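## Task

Leave the pill organiser resting flat on its base on the table, with the Sunday lid swung open to vertical or past it and every other lid clicked closed. Nothing counts if it only stays that way because the robot holds it. Release everything and pull the grippers away at the end.

## Robot and tools

Robot: two arms, left_arm and right_arm, each ending in a parallel two-finger gripper. The names do not describe image sides. An outside disturbance may occasionally nudge a loose object. Knocking or placing anything off the table fails the job, and the arms must not collide or shove each other hard.

Frame: a single scene frame for both arms. Origin sits on the table surface midway between the arms; +x runs outward across the table, +z is up, and left_arm is toward +y. Positions are metres. Orientations are quaternions written w first (qw, qx, qy, qz). On a gripper, the fingers extend along its own +z and close along its own y. The reported end_effector_position is the midpoint between the finger pads, roughly 1 cm short of the tips; the printed value can be somewhat off, worse when the arm reaches far.

Row format (used by both execute_actions and move): one flat list of 16 numbers covering both arms, even when only one moves: left_arm x, y, z, qw, qx, qy, qz, opening, then right_arm x, y, z, qw, qx, qy, qz, opening. Position and quaternion are an absolute target pose for that gripper in the scene frame, not an offset. Opening runs from -1 (closed) to +1 (fully open, 0.094 m). A target more than 0.6 m from the arm's last reported position along any of its gripper axes gets the call refused, and nothing is sent. Each control step clips the commanded pose to within 70 mm and 16 degrees of the measured pose; if both cannot be met, position wins. Joint friction can leave a gripper up to about 31 mm off, and tiny commands may not move it at all. To hold an arm still, resend exactly the pose from the last result before it stopped, plus its intended opening; to keep an orientation, repeat the same target quaternion rather than copying a drifted reading.

Tools:
- execute_actions {"actions": [...], "pictures": bool}. An empty list just returns the state. One action: {"rows": [[16 numbers], ...], "steps": n}, with 1 to 15 rows and steps up to 15 (default 15), each step 1/30 s; each row is used for one step and the final row repeats if rows run short. One wait: {"steps": n} up to 300, counted from the previous result. After an action ends, an arm continues only to its last clipped pose (at most 70 mm more), so check the result and send the remainder.
- move {"target": [16 numbers], "speed": m/s}. Absolute target pose for each arm in the scene frame; grippers travel straight lines that finish together, lasting 0.5 to 10 s (cut off at 10 s). speed is 0.002 to 0.5, default 0.25; rotation is capped at twice that in rad/s, taking the shorter direction. Paths do not avoid obstacles or the other arm, grippers lag and may overshoot speed, especially near full arm extension. Opening is applied at the start. Faster contact and targets set deeper past a surface mean harder pushes.
- wait {"seconds": 0 to 10}: lets time pass with nothing new sent.
- zoom_image {"camera", "region": [x0, y0, x1, y1]}: pixel box (origin top-left, at most 504 x 504) from cam_high, cam_left_wrist or cam_right_wrist for a closer look.
- finished_scene {"scene": number}: closes the current scene permanently and reports whether it succeeded; then the next task appears.

Results: a state line with each gripper's position and quaternion, grip_measured (finger opening on the command scale; Joint positions give it in metres, with a fixed per-gripper error up to about 1 mm), and pictures from cam_high, cam_left_wrist, cam_right_wrist (each 504x504). HELD marks steps where the clearance check withheld all or part of a row; a "pose unreachable" line names the affected arm. When nothing is pending, a "Hand target" line shows where each gripper is being driven. A move adds a "move:" line: the outcome (done, off_target, moving, held, fault), any limits applied (paced = target clipped; held = some steps blocked, after which the arm can surge fast), and each gripper's distance from its target. If only one arm is named, the other finished normally.

Gripping: the fingers go to the grip_measured value you command, except near the ends of the range. To hold something, command about 0.03 below the current grip_measured; less margin gives a gentler hold. Each pad pushes up to roughly 50-62 N, less on parts under about 2 mm thick, with a brief spike on first contact.

Joint limits (rad), base outward: waist -2.618 to 3.054, shoulder 0 to 3.142, elbow 0 to 3.142, wrist pitch -1.571 to 1.571, wrist yaw -1.571 to 1.571, wrist roll -2.094 to 2.094. Elbows stop just before straight.

Heat: carrying load warms the motors even while idle. A MOTOR HOT warning appears at 75 °C; at 90 °C that arm halts for 10 s; at 100 °C it loses hold and drops. Faults appear as FAULT or OVER-TEMPERATURE FAULT lines and may cut a motion short.

Avoid: dropping or slamming things, hard impacts, tipping the organiser, leaving lids half-latched, and ending while still touching the organiser. Open fingers and retract before finishing.

Each tool is called after "Emit:" as a command line: name --argument value for each argument, lists and objects as JSON in quotes; but a table of rows of numbers goes row by row, as --pt "numbers of a row", without its own name.

## Session

Emit:
execute_actions --actions '[]'

Scene clock: 0.00 s of 4800.00 s.
left_arm: end_effector_position=(+0.3279, +0.1314, +0.1237) grip_measured=+1.000 end_effector_quat_wxyz=(+0.344, +0.689, +0.586, +0.252) | right_arm: end_effector_position=(+0.1252, -0.6666, +0.1351) grip_measured=+1.000 end_effector_quat_wxyz=(-0.202, +0.015, +0.949, -0.242)
Joint positions: left_arm=[-0.455  1.193  0.644 -0.175 -0.277  1.261  0.094] | right_arm=[-0.92   1.53   1.162 -0.998  0.612 -1.026  0.094]
Joint velocities: left_arm=[-0.017 -0.007  0.002 -0.051  0.037 -0.066  0.   ] | right_arm=[-0.012 -0.022  0.002  0.007 -0.066 -0.051  0.   ]
Hand target (left_arm): +0.328, +0.131, +0.124; +0.344, +0.689, +0.586, +0.252
Hand target (right_arm): +0.125, -0.667, +0.135; -0.202, +0.015, +0.949, -0.242

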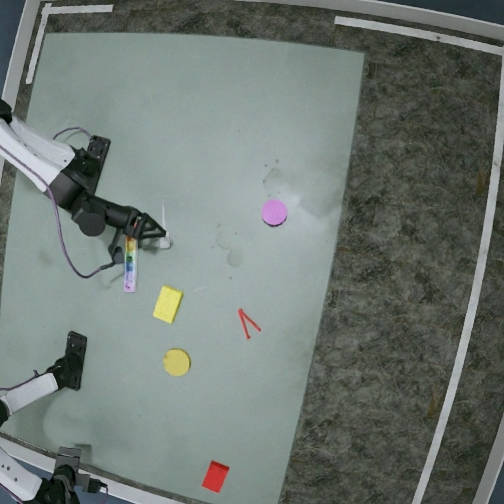

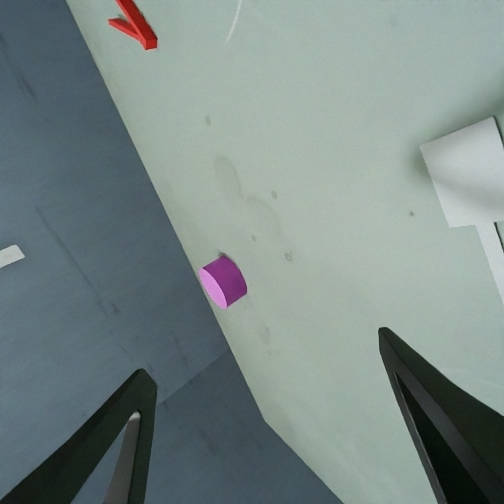

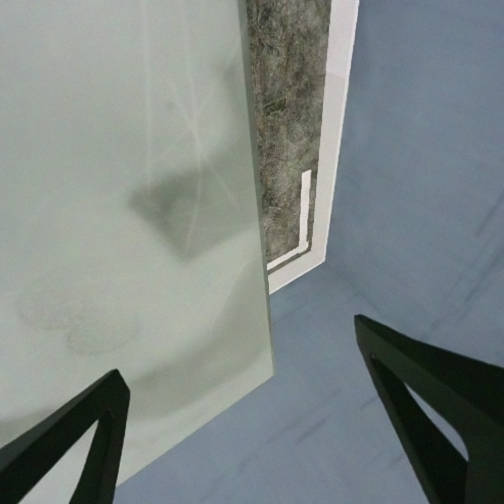

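Emit:
zoom_image --camera "cam_high" --region '[70, 190, 210, 330]'

Emit:
move --target '[0.25,0.35,0.25,0,0.7071,0.7071,0,1, 0.1252,-0.6666,0.1351,-0.202,0.015,0.949,-0.242,1]'

Region (70, 190, 210, 330) of cam_high's 504x504 image, scaled by 3.600, with more detail than that image has.

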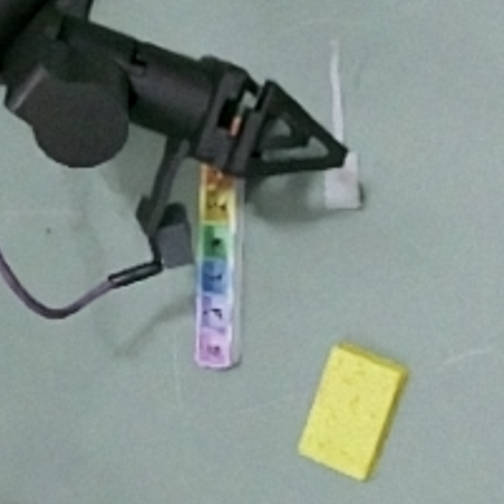

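Scene clock: 8.43 s of 4800.00 s.
left_arm: end_effector_position=(+0.2550, +0.3422, +0.2418) grip_measured=+1.000 end_effector_quat_wxyz=(+0.070, +0.699, +0.706, +0.085) | right_arm: end_effector_position=(+0.1252, -0.6666, +0.1351) grip_measured=+1.000 end_effector_quat_wxyz=(-0.202, +0.015, +0.949, -0.242)
Joint positions: left_arm=[ 0.404  1.356  1.569 -1.566  0.036  1.821  0.094] | right_arm=[-0.92   1.53   1.162 -0.998  0.612 -1.026  0.094]
Joint velocities: left_arm=[-0.017 -0.017 -0.007 -0.022 -0.051 -0.022  0.   ] | right_arm=[-0.007 -0.012 -0.012  0.051  0.022 -0.022  0.   ]
Hand target (left_arm): +0.247, +0.344, +0.252; +0.070, +0.699, +0.705, +0.099
Hand target (right_arm): +0.125, -0.667, +0.135; -0.202, +0.015, +0.949, -0.242
Off the commanded pose (left_arm): 0.012 m, 13 deg.
Off the commanded pose (right_arm): 0.000 m, 0 deg.
joint sent to its limit (left arm) — the command would take joint 4 (wrist pitch) past its lower limit, so that joint was sent only as far as its limit.
After step 90, 3.10 s passed at rest.
move: off_target (left_arm)

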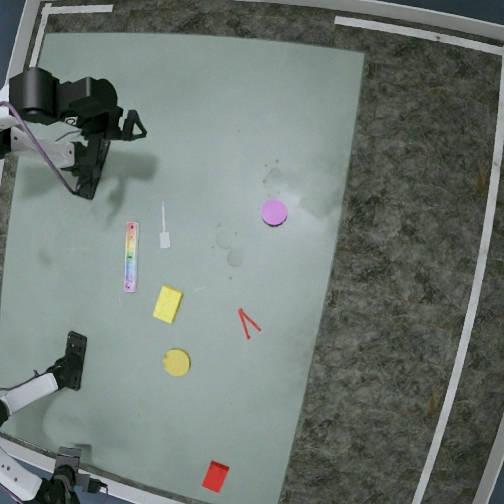

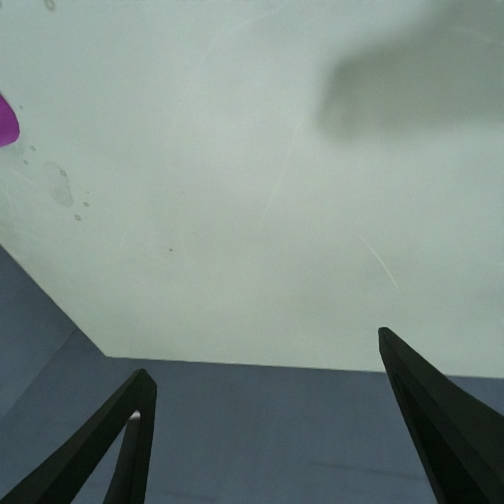

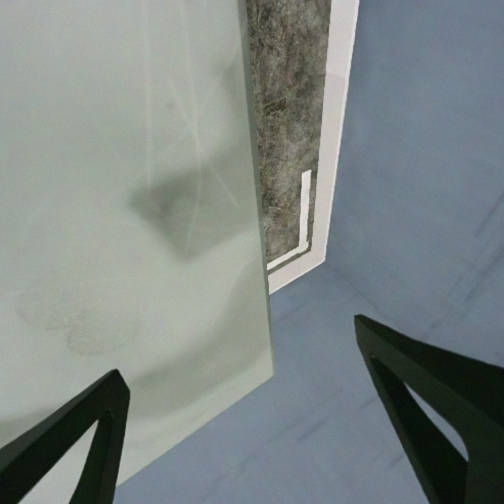

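Emit:
zoom_image --camera "cam_high" --region '[90, 215, 180, 305]'

Region (90, 215, 180, 305) of cam_high's 504x504 image, scaled by 5.600, with more detail than that image has.

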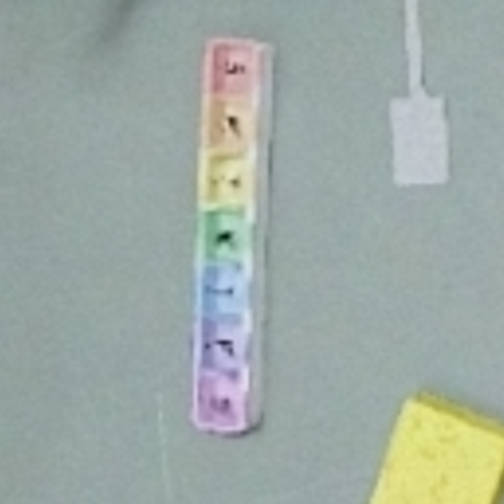

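Emit:
move --target '[0.19,0.12,0.19,0,0.7071,0.7071,0,1, 0.1252,-0.6666,0.1351,-0.202,0.015,0.949,-0.242,1]'

Scene clock: 28.80 s of 4800.00 s.
left_arm: end_effector_position=(+0.1937, +0.1288, +0.1898) grip_measured=+1.000 end_effector_quat_wxyz=(-0.001, +0.707, +0.708, +0.006) | right_arm: end_effector_position=(+0.1252, -0.6666, +0.1351) grip_measured=+1.000 end_effector_quat_wxyz=(-0.202, +0.015, +0.949, -0.242)
Joint positions: left_arm=[-0.595  1.456  1.456 -1.572 -0.013  0.833  0.094] | right_arm=[-0.92   1.53   1.162 -0.998  0.612 -1.026  0.094]
Joint velocities: left_arm=[ 0.012 -0.002 -0.017  0.007  0.051  0.007  0.   ] | right_arm=[ 0.007 -0.012 -0.002  0.022 -0.037  0.081  0.   ]
Hand target (left_arm): +0.192, +0.126, +0.191; -0.007, +0.706, +0.708, +0.003
Hand target (right_arm): +0.125, -0.667, +0.135; -0.202, +0.015, +0.949, -0.242
Off the commanded pose (left_arm): 0.010 m, 1 deg.
Off the commanded pose (right_arm): 0.000 m, 0 deg.
joint sent to its limit (left arm) — the command would take joint 4 (wrist pitch) past its lower limit, so that joint was sent only as far as its limit.
After step 90, 15.73 s passed at rest.
move: done

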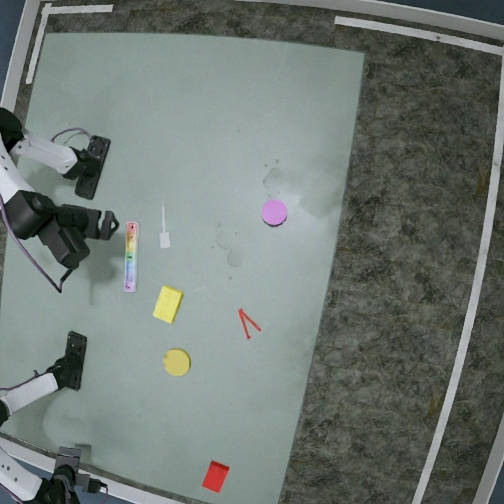

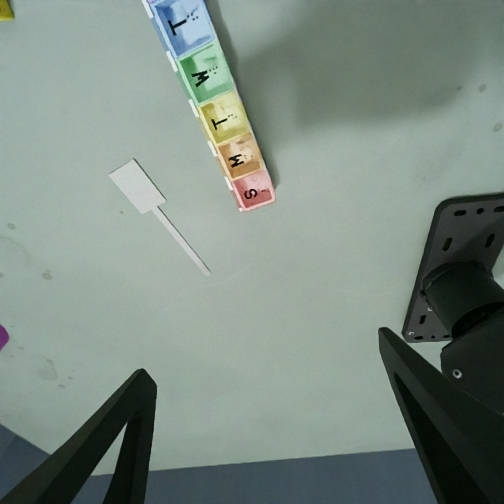

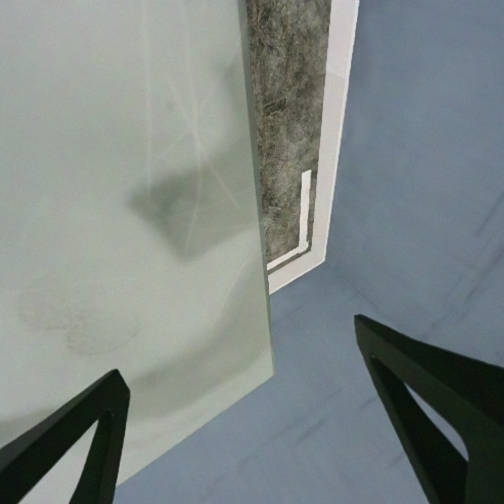

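Emit:
zoom_image --camera "cam_left_wrist" --region '[130, 0, 340, 220]'

Region (130, 0, 340, 220) of cam_left_wrist's 504x504 image, scaled by 2.291, with more detail than that image has; it fills the left 481 columns of this view, and the rest is white.

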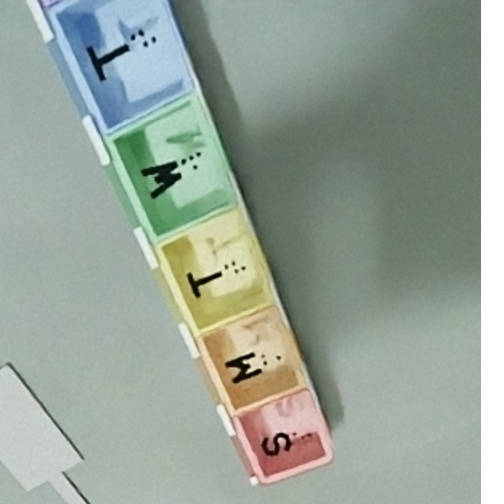

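Emit:
move --target '[0.17,0.13,0.09,0,0.7071,0.7071,0,1, 0.16,-0.25,0.16,0,0.7071,0.7071,0,1]'

Scene clock: 56.10 s of 4800.00 s.
left_arm: end_effector_position=(+0.1751, +0.1307, +0.0921) grip_measured=+1.000 end_effector_quat_wxyz=(-0.006, +0.706, +0.708, +0.005) | right_arm: end_effector_position=(+0.1619, -0.2507, +0.1522) grip_measured=+1.000 end_effector_quat_wxyz=(-0.057, +0.676, +0.735, +0.020)
Joint positions: left_arm=[-0.643  1.391  1.011 -1.202 -0.009  0.784  0.094] | right_arm=[ 0.681  1.133  1.069 -1.493 -0.12   2.096  0.094]
Joint velocities: left_arm=[-0.002 -0.007 -0.012 -0.081 -0.022  0.007  0.   ] | right_arm=[ 0.007  0.002 -0.002 -0.037  0.066  0.022  0.   ]
Hand target (left_arm): +0.170, +0.130, +0.090; -0.001, +0.707, +0.707, +0.000
Hand target (right_arm): +0.168, -0.242, +0.157; -0.059, +0.675, +0.734, +0.035
Off the commanded pose (left_arm): 0.006 m, 1 deg.
Off the commanded pose (right_arm): 0.008 m, 8 deg.
joint sent to its limit (right arm) — the command would take joint 6 (wrist roll) past its upper limit, so that joint was sent only as far as its limit.
After step 90, 20.43 s passed at rest.
move: off_target (right_arm)

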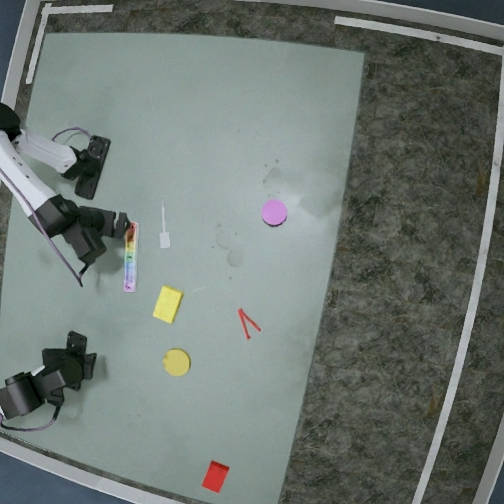

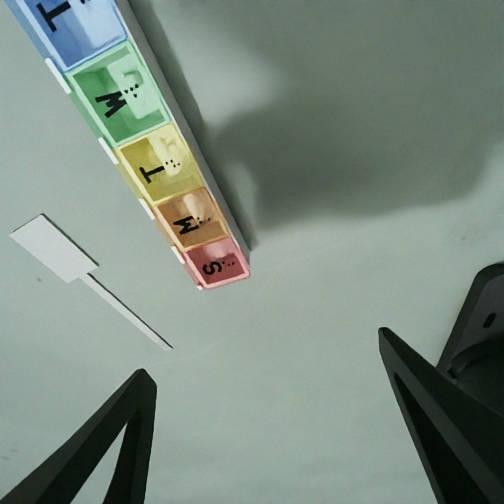

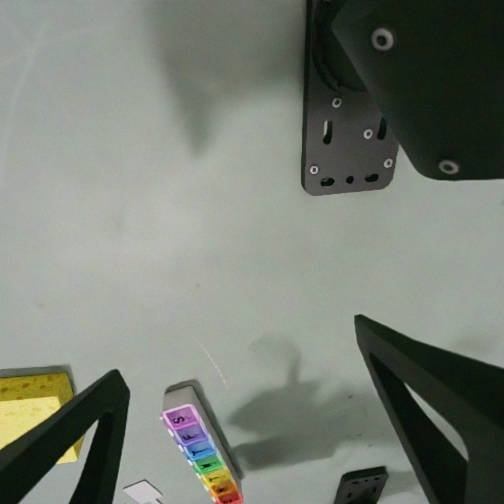

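Emit:
move --target '[0.195,0.125,0.055,0,0.7071,0.7071,0,1, 0.2,-0.2,0.12,0,0.7071,-0.7071,0,1]'

Scene clock: 88.03 s of 4800.00 s.
left_arm: end_effector_position=(+0.1981, +0.1203, +0.0683) grip_measured=+1.000 end_effector_quat_wxyz=(+0.020, +0.708, +0.706, +0.005) | right_arm: end_effector_position=(+0.1951, -0.2048, +0.1191) grip_measured=+1.000 end_effector_quat_wxyz=(+0.009, +0.700, -0.714, -0.007)
Joint positions: left_arm=[-0.605  1.454  0.967 -1.043 -0.008  0.829  0.094] | right_arm=[ 0.852  1.377  1.107 -1.319 -0.014 -0.772  0.094]
Joint velocities: left_arm=[-0.002 -0.007  0.002  0.081  0.007  0.022  0.   ] | right_arm=[ 0.017 -0.012 -0.017 -0.022 -0.022 -0.081  0.   ]
Hand target (left_arm): +0.194, +0.125, +0.056; +0.000, +0.707, +0.707, -0.000
Hand target (right_arm): +0.201, -0.199, +0.121; -0.002, +0.707, -0.707, -0.003
Off the commanded pose (left_arm): 0.014 m, 2 deg.
Off the commanded pose (right_arm): 0.007 m, 2 deg.
After step 90, 22.23 s passed at rest.
move: off_target (left_arm)

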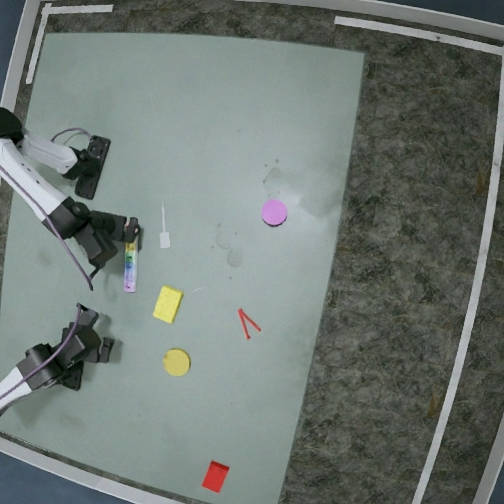

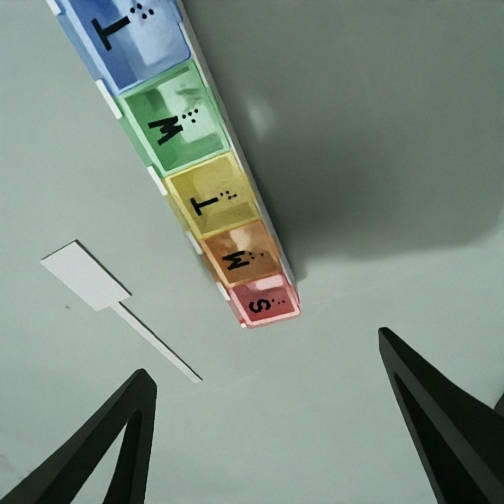

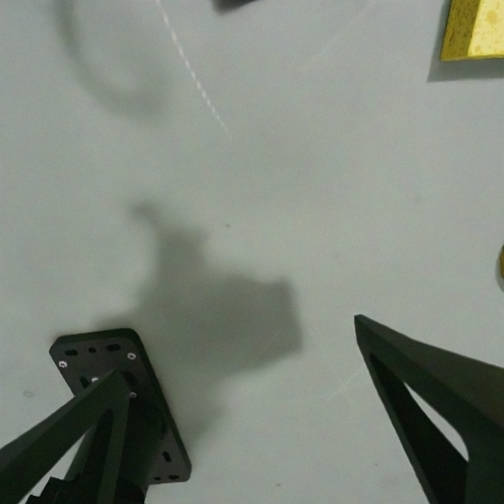

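Emit:
zoom_image --camera "cam_left_wrist" --region '[170, 180, 350, 360]'

Region (170, 180, 350, 360) of cam_left_wrist's 504x504 image, scaled by 2.800, with more detail than that image has.

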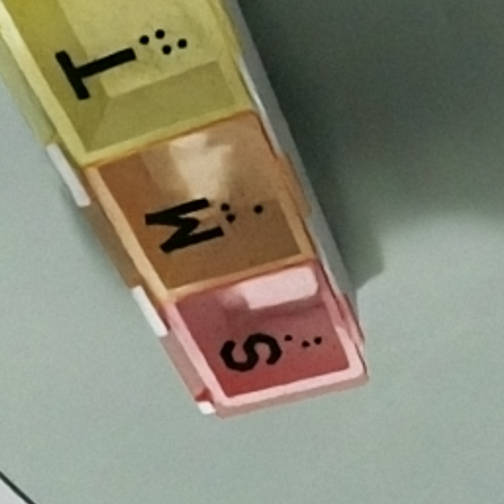

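Emit:
move --target '[0.19,0.11,0.075,0,1,0,0,1, 0.25,-0.13,0.12,0,0.7071,0.7071,0,1]'

Scene clock: 115.70 s of 4800.00 s.
left_arm: end_effector_position=(+0.1911, +0.1103, +0.0792) grip_measured=+1.000 end_effector_quat_wxyz=(-0.017, +0.994, +0.094, +0.051) | right_arm: end_effector_position=(+0.2468, -0.1342, +0.1174) grip_measured=+1.000 end_effector_quat_wxyz=(-0.058, +0.616, +0.785, -0.003)
Joint positions: left_arm=[-0.722  1.458  1.011 -1.092 -0.103  2.093  0.094] | right_arm=[ 0.841  1.708  1.417 -1.3   -0.114  2.098  0.094]
Joint velocities: left_arm=[ 0.007  0.129  0.027  0.007 -0.066 -0.022  0.   ] | right_arm=[ 0.002  0.002 -0.007  0.037 -0.022 -0.051  0.   ]
Hand target (left_arm): +0.190, +0.110, +0.075; -0.036, +0.995, +0.084, +0.045
Hand target (right_arm): +0.251, -0.131, +0.121; -0.063, +0.623, +0.779, +0.003
Off the commanded pose (left_arm): 0.004 m, 12 deg.
Off the commanded pose (right_arm): 0.006 m, 15 deg.
joint sent to its limit (left arm) — the command would take joint 6 (wrist roll) past its upper limit, so that joint was sent only as far as its limit.
joint sent to its limit (right arm) — the command would take joint 6 (wrist roll) past its upper limit, so that joint was sent only as far as its limit.
After step 90, 17.97 s passed at rest.
move: off_target (left_arm, right_arm)

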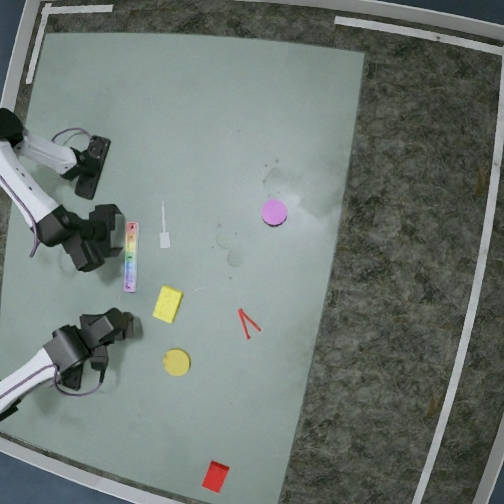

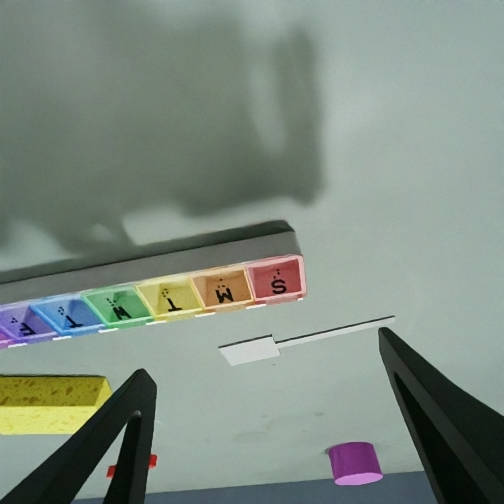

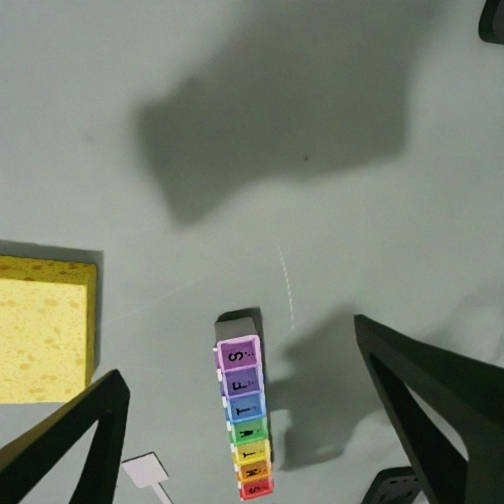

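Emit:
zoom_image --camera "cam_left_wrist" --region '[0, 200, 330, 360]'

Emit:
zoom_image --camera "cam_left_wrist" --region '[190, 210, 320, 320]'

Region (0, 200, 330, 360) of cam_left_wrist's 504x504 image, scaled by 1.527, with more detail than that image has; it fills the top 244 rows of this view, and the rest is white.

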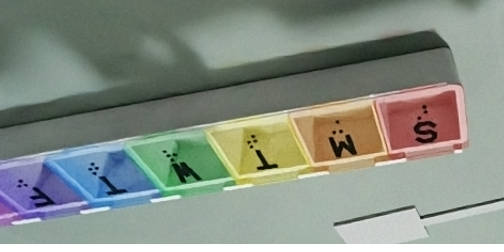

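Region (190, 210, 320, 320) of cam_left_wrist's 504x504 image, scaled by 3.877, with more detail than that image has; it fills the top 426 rows of this view, and the rest is white.

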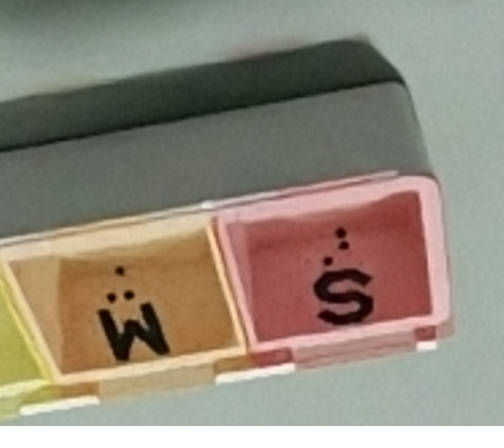

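Emit:
move --target '[0.17,0.13,0.12,0.299,-0.1007,0.9484,0.0318,-1, 0.23,-0.08,0.13,0,0,1,0,1]'

Emit:
move --target '[0.15,0.118,0.07,0.299,-0.1007,0.9484,0.0318,-1, 0.226,0.0,0.08,-0.136,0.759,-0.6135,-0.1686,1]' --speed 0.15

Scene clock: 170.60 s of 4800.00 s.
left_arm: end_effector_position=(+0.1770, +0.1293, +0.1239) grip_measured=-0.995 end_effector_quat_wxyz=(+0.552, -0.403, +0.583, -0.439) | right_arm: end_effector_position=(+0.2296, -0.0814, +0.1275) grip_measured=+1.000 end_effector_quat_wxyz=(-0.005, +0.010, +1.000, +0.007)
Joint positions: left_arm=[-1.519  1.878  0.547 -1.583 -1.549  2.094  0.   ] | right_arm=[ 1.042  1.804  1.575 -1.337 -0.016  0.99   0.094]
Joint velocities: left_arm=[-0.002 -0.012 -0.002 -0.037 -0.007 -0.051  0.   ] | right_arm=[-0.002  0.007 -0.007 -0.037  0.022 -0.037  0.   ]
Hand target (left_arm): +0.176, +0.131, +0.122; +0.559, -0.381, +0.596, -0.431
Hand target (right_arm): +0.229, -0.079, +0.131; -0.002, +0.000, +1.000, +0.004
Off the commanded pose (left_arm): 0.008 m, 84 deg; orientation clipped at the last step of the last action.
Off the commanded pose (right_arm): 0.003 m, 2 deg.
joint sent to its limit (left arm) — the command would take joint 4 (wrist pitch) past its lower limit, joint 5 (wrist yaw) past its lower limit and joint 6 (wrist roll) past its upper limit, so those joints were sent only as far as their limits.
After step 90, 45.23 s passed at rest.
move: off_target (left_arm); limits=paced

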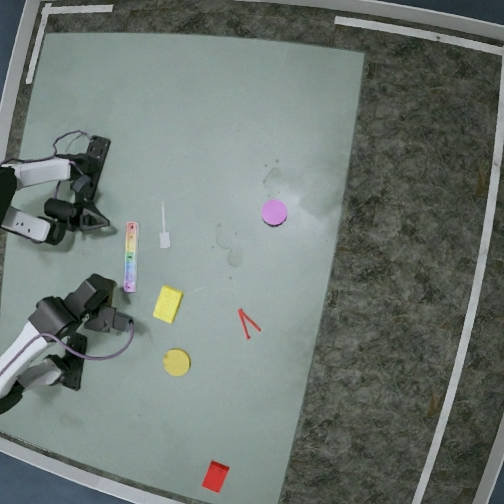

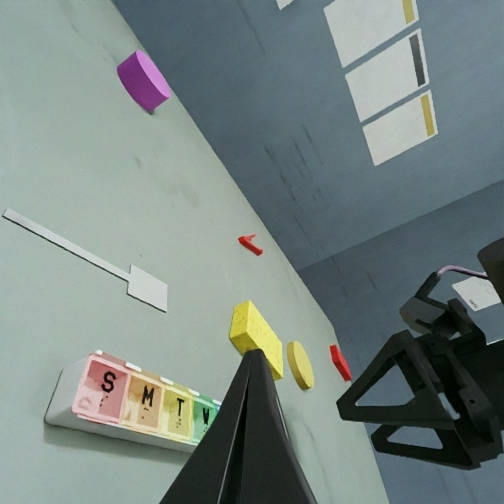

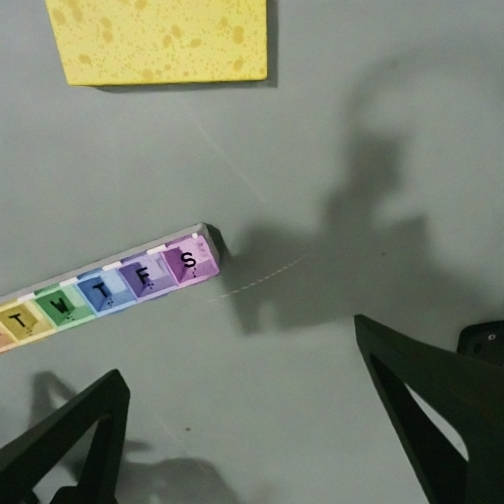

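Scene clock: 177.20 s of 4800.00 s.
left_arm: end_effector_position=(+0.1640, +0.1193, +0.1023) grip_measured=-0.995 end_effector_quat_wxyz=(+0.579, -0.313, +0.634, -0.406) | right_arm: end_effector_position=(+0.2226, -0.0017, +0.0833) grip_measured=+1.000 end_effector_quat_wxyz=(-0.127, +0.758, -0.618, -0.166)
Joint positions: left_arm=[-1.602  2.062  0.534 -1.59  -1.553  2.095  0.   ] | right_arm=[ 1.046  1.81   1.334 -0.801 -0.307 -0.756  0.094]
Joint velocities: left_arm=[ 0.007 -0.007 -0.022 -0.066  0.007  0.022 -0.   ] | right_arm=[ 0.007 -0.022 -0.022 -0.066  0.037  0.037  0.   ]
Hand target (left_arm): +0.164, +0.119, +0.102; +0.578, -0.313, +0.634, -0.407
Hand target (right_arm): +0.227, +0.001, +0.082; -0.134, +0.758, -0.615, -0.170
Off the commanded pose (left_arm): 0.035 m, 75 deg; orientation clipped at the last step of the last action.
Off the commanded pose (right_arm): 0.005 m, 1 deg.
move: held (left_arm); limits=paced,held; held on 83 of 198 steps (left_arm), including the last (left_arm)
pose unreachable (left arm): on one or more control steps of this call this arm could not follow its commanded pose, so it was not sent that pose on those steps. On the call's last step it was still not sent that pose. It may still have moved: this result reports where it is.
cause: the commanded pose would bring two parts of the arm too close to each other (its wrist (the part past joint 4) and its base, with joints 1 (waist) to 4 (wrist pitch) between them).

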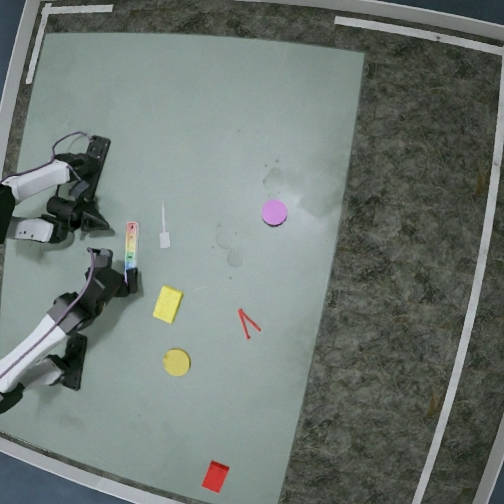

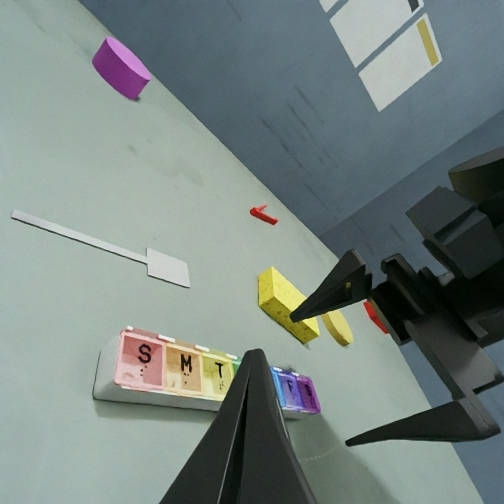

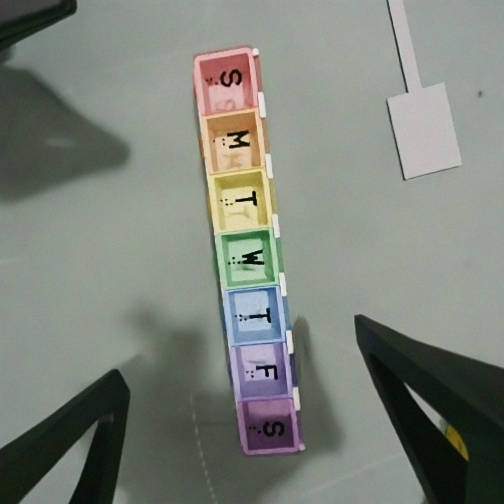

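Emit:
zoom_image --camera "cam_left_wrist" --region '[80, 310, 260, 420]'

Emit:
zoom_image --camera "cam_right_wrist" --region '[150, 30, 330, 210]'

Region (80, 310, 260, 420) of cam_left_wrist's 504x504 image, scaled by 2.800, with more detail than that image has.

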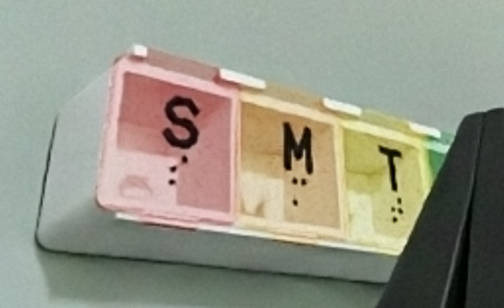

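Region (150, 30, 330, 210) of cam_right_wrist's 504x504 image, scaled by 2.800, with more detail than that image has.

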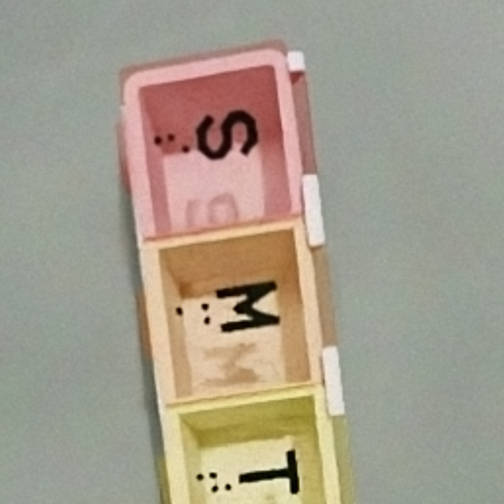

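Emit:
move --target '[0.27,0.32,0.2,0,0.7071,0.7071,0,-1, 0.228,0.003,0.05,-0.136,0.759,-0.6135,-0.1686,1]' --speed 0.15

Emit:
move --target '[0.27,0.32,0.2,0,0.7071,0.7071,0,-1, 0.228,0.003,0.02,-0.136,0.759,-0.6135,-0.1686,1]' --speed 0.08

Scene clock: 220.03 s of 4800.00 s.
left_arm: end_effector_position=(+0.1714, +0.1367, +0.1092) grip_measured=-0.995 end_effector_quat_wxyz=(+0.584, -0.326, +0.628, -0.398) | right_arm: end_effector_position=(+0.2268, +0.0047, +0.0555) grip_measured=+1.000 end_effector_quat_wxyz=(-0.135, +0.759, -0.615, -0.167)
Joint positions: left_arm=[-1.567  2.003  0.482 -1.59  -1.553  2.095  0.   ] | right_arm=[ 1.046  1.856  1.272 -0.677 -0.309 -0.758  0.094]
Joint velocities: left_arm=[ 0.002  0.012 -0.012  0.051 -0.037  0.022  0.002] | right_arm=[ 0.002  0.017 -0.002 -0.037 -0.022 -0.051  0.   ]
Hand target (left_arm): +0.171, +0.137, +0.109; +0.584, -0.327, +0.627, -0.399
Hand target (right_arm): +0.228, +0.004, +0.050; -0.136, +0.759, -0.614, -0.169
Off the commanded pose (left_arm): 0.227 m, 155 deg; position and orientation clipped at the last step of the last action.
Off the commanded pose (right_arm): 0.006 m, 0 deg.
joint sent to its limit (left arm) — the command would take joint 4 (wrist pitch) past its lower limit, so that joint was sent only as far as its limit.
After step 90, 30.60 s passed at rest.
move: held (left_arm); limits=paced,held; held on 245 of 277 steps (left_arm), including the last (left_arm)
pose unreachable (left arm): on one or more control steps of this call this arm could not follow its commanded pose, so it was not sent that pose on those steps. On the call's last step it was still not sent that pose. It may still have moved: this result reports where it is.
cause: the commanded pose would bring two parts of the arm too close to each other (its wrist (the part past joint 4) and its base, with joints 1 (waist) to 4 (wrist pitch) between them).

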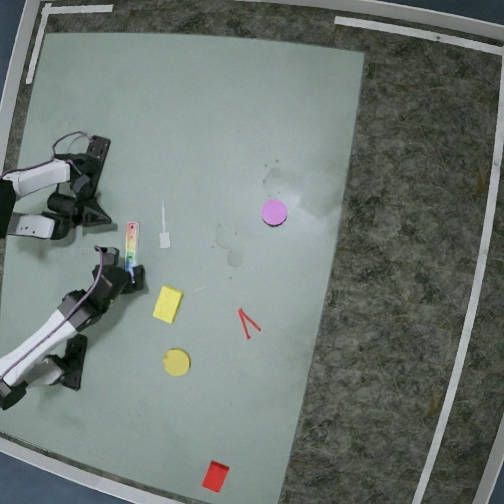

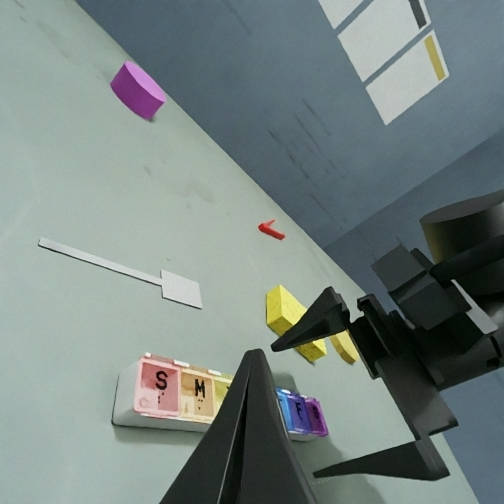

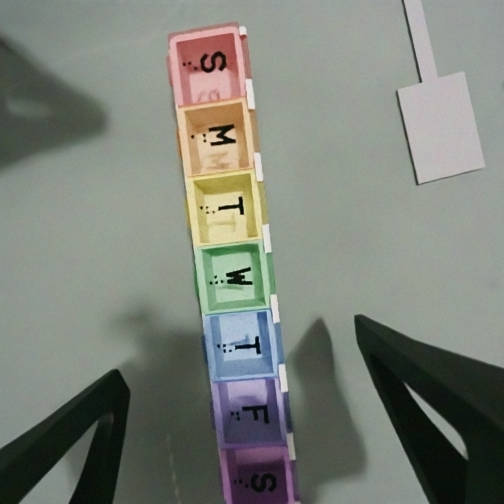

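Scene clock: 230.47 s of 4800.00 s.
left_arm: end_effector_position=(+0.1714, +0.1367, +0.1092) grip_measured=-0.995 end_effector_quat_wxyz=(+0.584, -0.326, +0.628, -0.398) | right_arm: end_effector_position=(+0.2275, +0.0057, +0.0410) grip_measured=+1.000 end_effector_quat_wxyz=(-0.137, +0.759, -0.614, -0.167)
Joint positions: left_arm=[-1.567  2.003  0.482 -1.59  -1.553  2.095  0.   ] | right_arm=[ 1.046  1.877  1.238 -0.618 -0.309 -0.758  0.094]
Joint velocities: left_arm=[ 0.017  0.002 -0.007 -0.022  0.007 -0.022 -0.   ] | right_arm=[ 0.002 -0.012 -0.007 -0.051 -0.095 -0.022  0.   ]
Hand target (left_arm): +0.171, +0.137, +0.109; +0.584, -0.327, +0.627, -0.399
Hand target (right_arm): +0.228, +0.004, +0.035; -0.136, +0.759, -0.614, -0.168
Off the commanded pose (left_arm): 0.227 m, 155 deg.
Off the commanded pose (right_arm): 0.021 m, 0 deg.
joint sent to its limit (left arm) — the command would take joint 4 (wrist pitch) past its lower limit, so that joint was sent only as far as its limit.
move: held (left_arm), off_target (right_arm; path cut at 10 s); limits=paced,held; held on 295 of 306 steps (left_arm), including the last (left_arm)
pose unreachable (left arm): on one or more control steps of this call this arm could not follow its commanded pose, so it was not sent that pose on those steps. On the call's last step it was still not sent that pose. It may still have moved: this result reports where it is.
cause: the commanded pose would bring two parts of the arm too close to each other (its wrist (the part past joint 4) and its base, with joints 1 (waist) to 4 (wrist pitch) between them).

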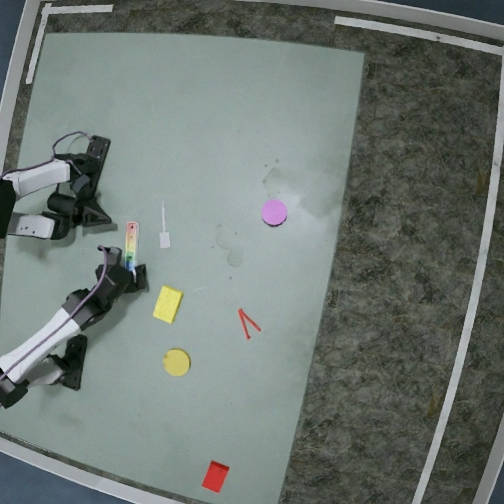

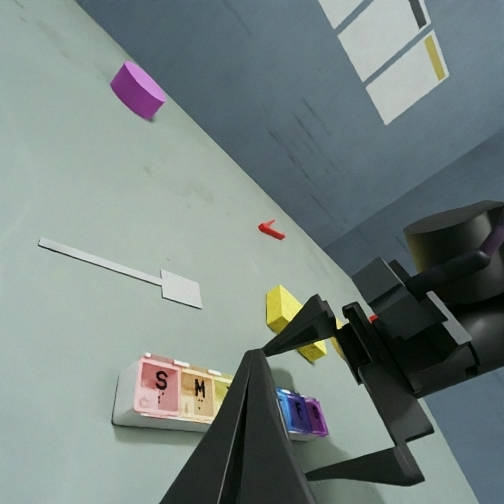

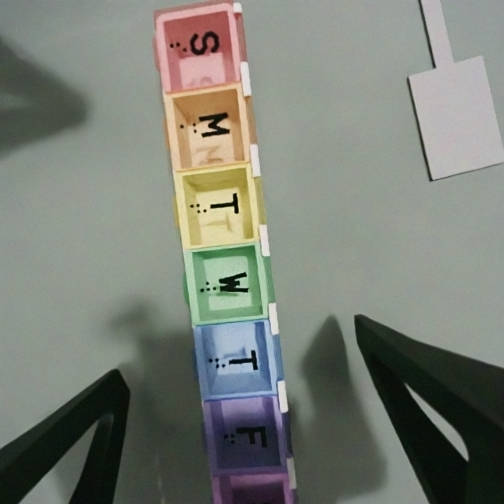

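Emit:
move --target '[0.3,0.22,0.16,0.584,-0.326,0.628,-0.398,-1, 0.228,0.003,0.02,-0.136,0.759,-0.6135,-0.1686,1]' --speed 0.12

Scene clock: 246.23 s of 4800.00 s.
left_arm: end_effector_position=(+0.2907, +0.2217, +0.1569) grip_measured=-0.995 end_effector_quat_wxyz=(+0.628, -0.652, +0.281, -0.319) | right_arm: end_effector_position=(+0.2278, +0.0052, +0.0260) grip_measured=+1.000 end_effector_quat_wxyz=(-0.137, +0.758, -0.615, -0.168)
Joint positions: left_arm=[-0.749  1.861  0.895 -1.59  -1.556  2.095  0.   ] | right_arm=[ 1.044  1.901  1.205 -0.562 -0.309 -0.757  0.094]
Joint velocities: left_arm=[ 0.017 -0.012  0.012 -0.037 -0.007 -0.022 -0.001] | right_arm=[-0.002 -0.012  0.002  0.066 -0.007 -0.007  0.   ]
Hand target (left_arm): +0.295, +0.220, +0.158; +0.628, -0.653, +0.276, -0.320
Hand target (right_arm): +0.228, +0.003, +0.020; -0.136, +0.759, -0.614, -0.168
Off the commanded pose (left_arm): 0.010 m, 56 deg; orientation clipped at the last step of the last action.
Off the commanded pose (right_arm): 0.006 m, 0 deg.
joint sent to its limit (left arm) — the command would take joint 4 (wrist pitch) past its lower limit, joint 5 (wrist yaw) past its lower limit and joint 6 (wrist roll) past its upper limit, so those joints were sent only as far as their limits.
After step 90, 11.10 s passed at rest.
move: off_target (left_arm); limits=paced

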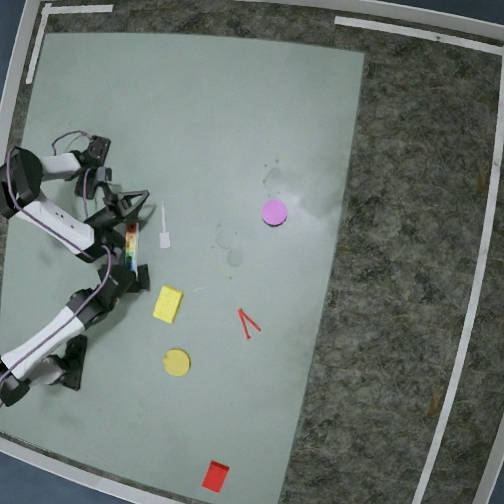

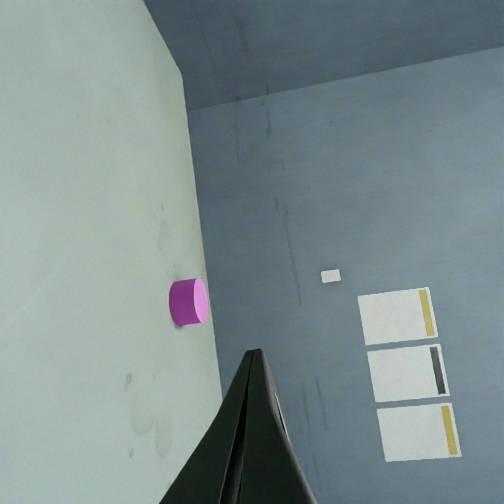

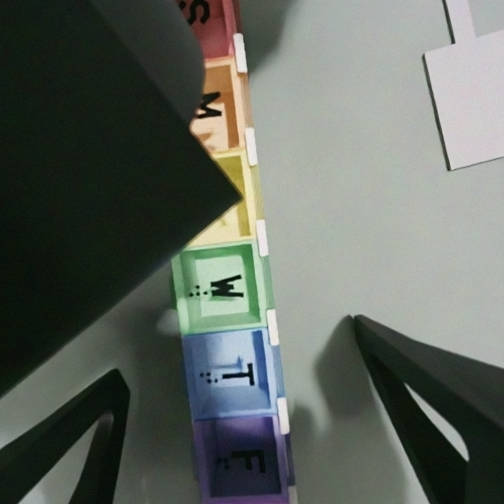

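Emit:
move --target '[0.22,0.48,0.2,0.703,-0.705,-0.083,0.038,-1, 0.228,0.003,0.02,-0.136,0.759,-0.6135,-0.1686,1]' --speed 0.2

Emit:
move --target '[0.3,0.38,0.15,0,0.9,0.43,0,-1, 0.228,0.003,0.014,-0.136,0.759,-0.6135,-0.1686,1]' --speed 0.2

Scene clock: 266.07 s of 4800.00 s.
left_arm: end_effector_position=(+0.2113, +0.4726, +0.1997) grip_measured=-0.995 end_effector_quat_wxyz=(+0.700, -0.699, -0.133, -0.068) | right_arm: end_effector_position=(+0.2279, +0.0053, +0.0261) grip_measured=+1.000 end_effector_quat_wxyz=(-0.137, +0.758, -0.615, -0.168)
Joint positions: left_arm=[ 0.221  1.644  0.902 -1.59  -1.555  2.095  0.   ] | right_arm=[ 1.044  1.901  1.205 -0.561 -0.309 -0.758  0.094]
Joint velocities: left_arm=[-0.007 -0.002  0.002  0.007  0.007  0.022 -0.001] | right_arm=[-0.007 -0.002 -0.002 -0.066 -0.022  0.022  0.   ]
Hand target (left_arm): +0.216, +0.475, +0.198; +0.702, -0.698, -0.131, -0.062
Hand target (right_arm): +0.228, +0.003, +0.020; -0.136, +0.759, -0.614, -0.168
Off the commanded pose (left_arm): 0.011 m, 13 deg.
Off the commanded pose (right_arm): 0.006 m, 0 deg.
joint sent to its limit (left arm) — the command would take joint 4 (wrist pitch) past its lower limit, joint 5 (wrist yaw) past its lower limit and joint 6 (wrist roll) past its upper limit, so those joints were sent only as far as their limits.
After step 90, 13.87 s passed at rest.
move: off_target (left_arm)

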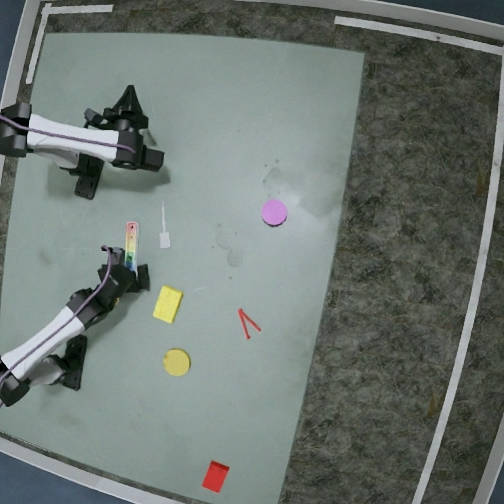

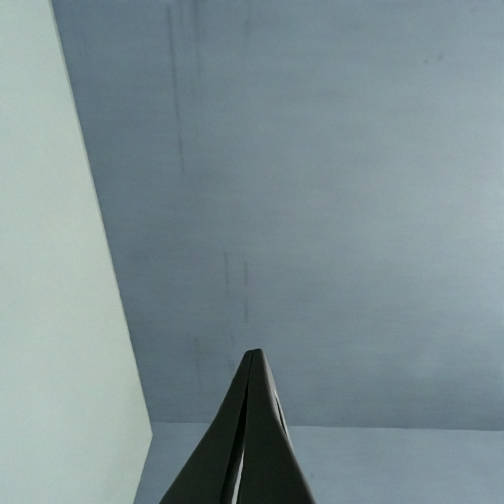

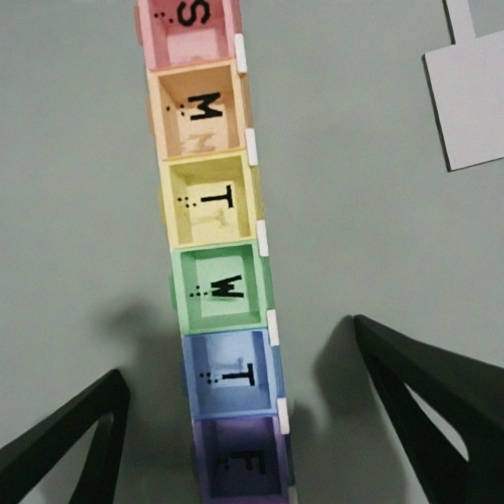

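Scene clock: 270.97 s of 4800.00 s.
left_arm: end_effector_position=(+0.2962, +0.3759, +0.1477) grip_measured=-0.995 end_effector_quat_wxyz=(-0.126, +0.814, +0.567, +0.008) | right_arm: end_effector_position=(+0.2296, +0.0079, +0.0239) grip_measured=+1.000 end_effector_quat_wxyz=(-0.143, +0.758, -0.613, -0.168)
Joint positions: left_arm=[ 0.32   1.723  1.535 -1.475 -0.235  2.095  0.   ] | right_arm=[ 1.044  1.906  1.199 -0.537 -0.309 -0.759  0.094]
Joint velocities: left_arm=[ 0.007 -0.012  0.007 -0.037 -0.007  0.037 -0.001] | right_arm=[ 0.002  0.017 -0.012  0.037  0.022 -0.051  0.   ]
Hand target (left_arm): +0.300, +0.377, +0.151; -0.113, +0.813, +0.571, +0.019
Hand target (right_arm): +0.228, +0.003, +0.014; -0.136, +0.759, -0.614, -0.169
Off the commanded pose (left_arm): 0.006 m, 24 deg; orientation clipped at the last step of the last action.
Off the commanded pose (right_arm): 0.011 m, 1 deg.
joint sent to its limit (left arm) — the command would take joint 6 (wrist roll) past its upper limit, so that joint was sent only as far as its limit.
move: off_target (left_arm, right_arm); limits=paced

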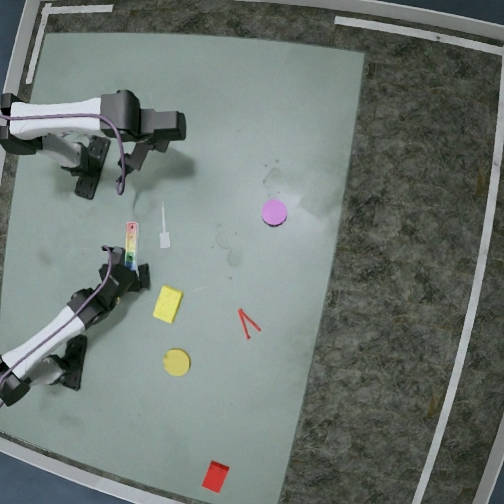

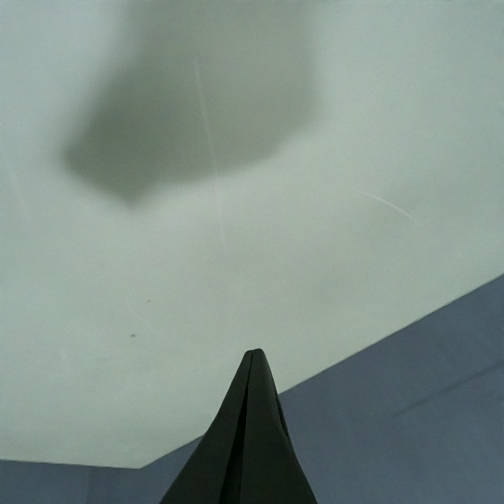

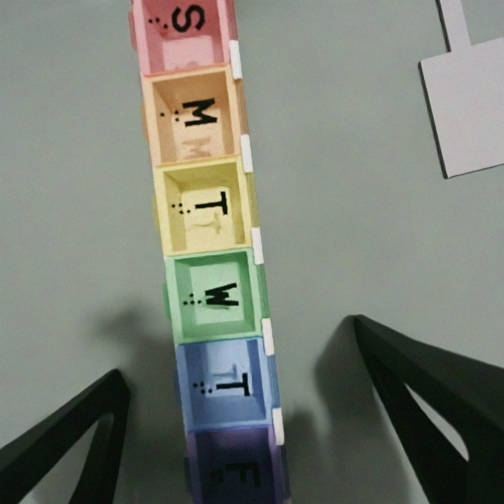

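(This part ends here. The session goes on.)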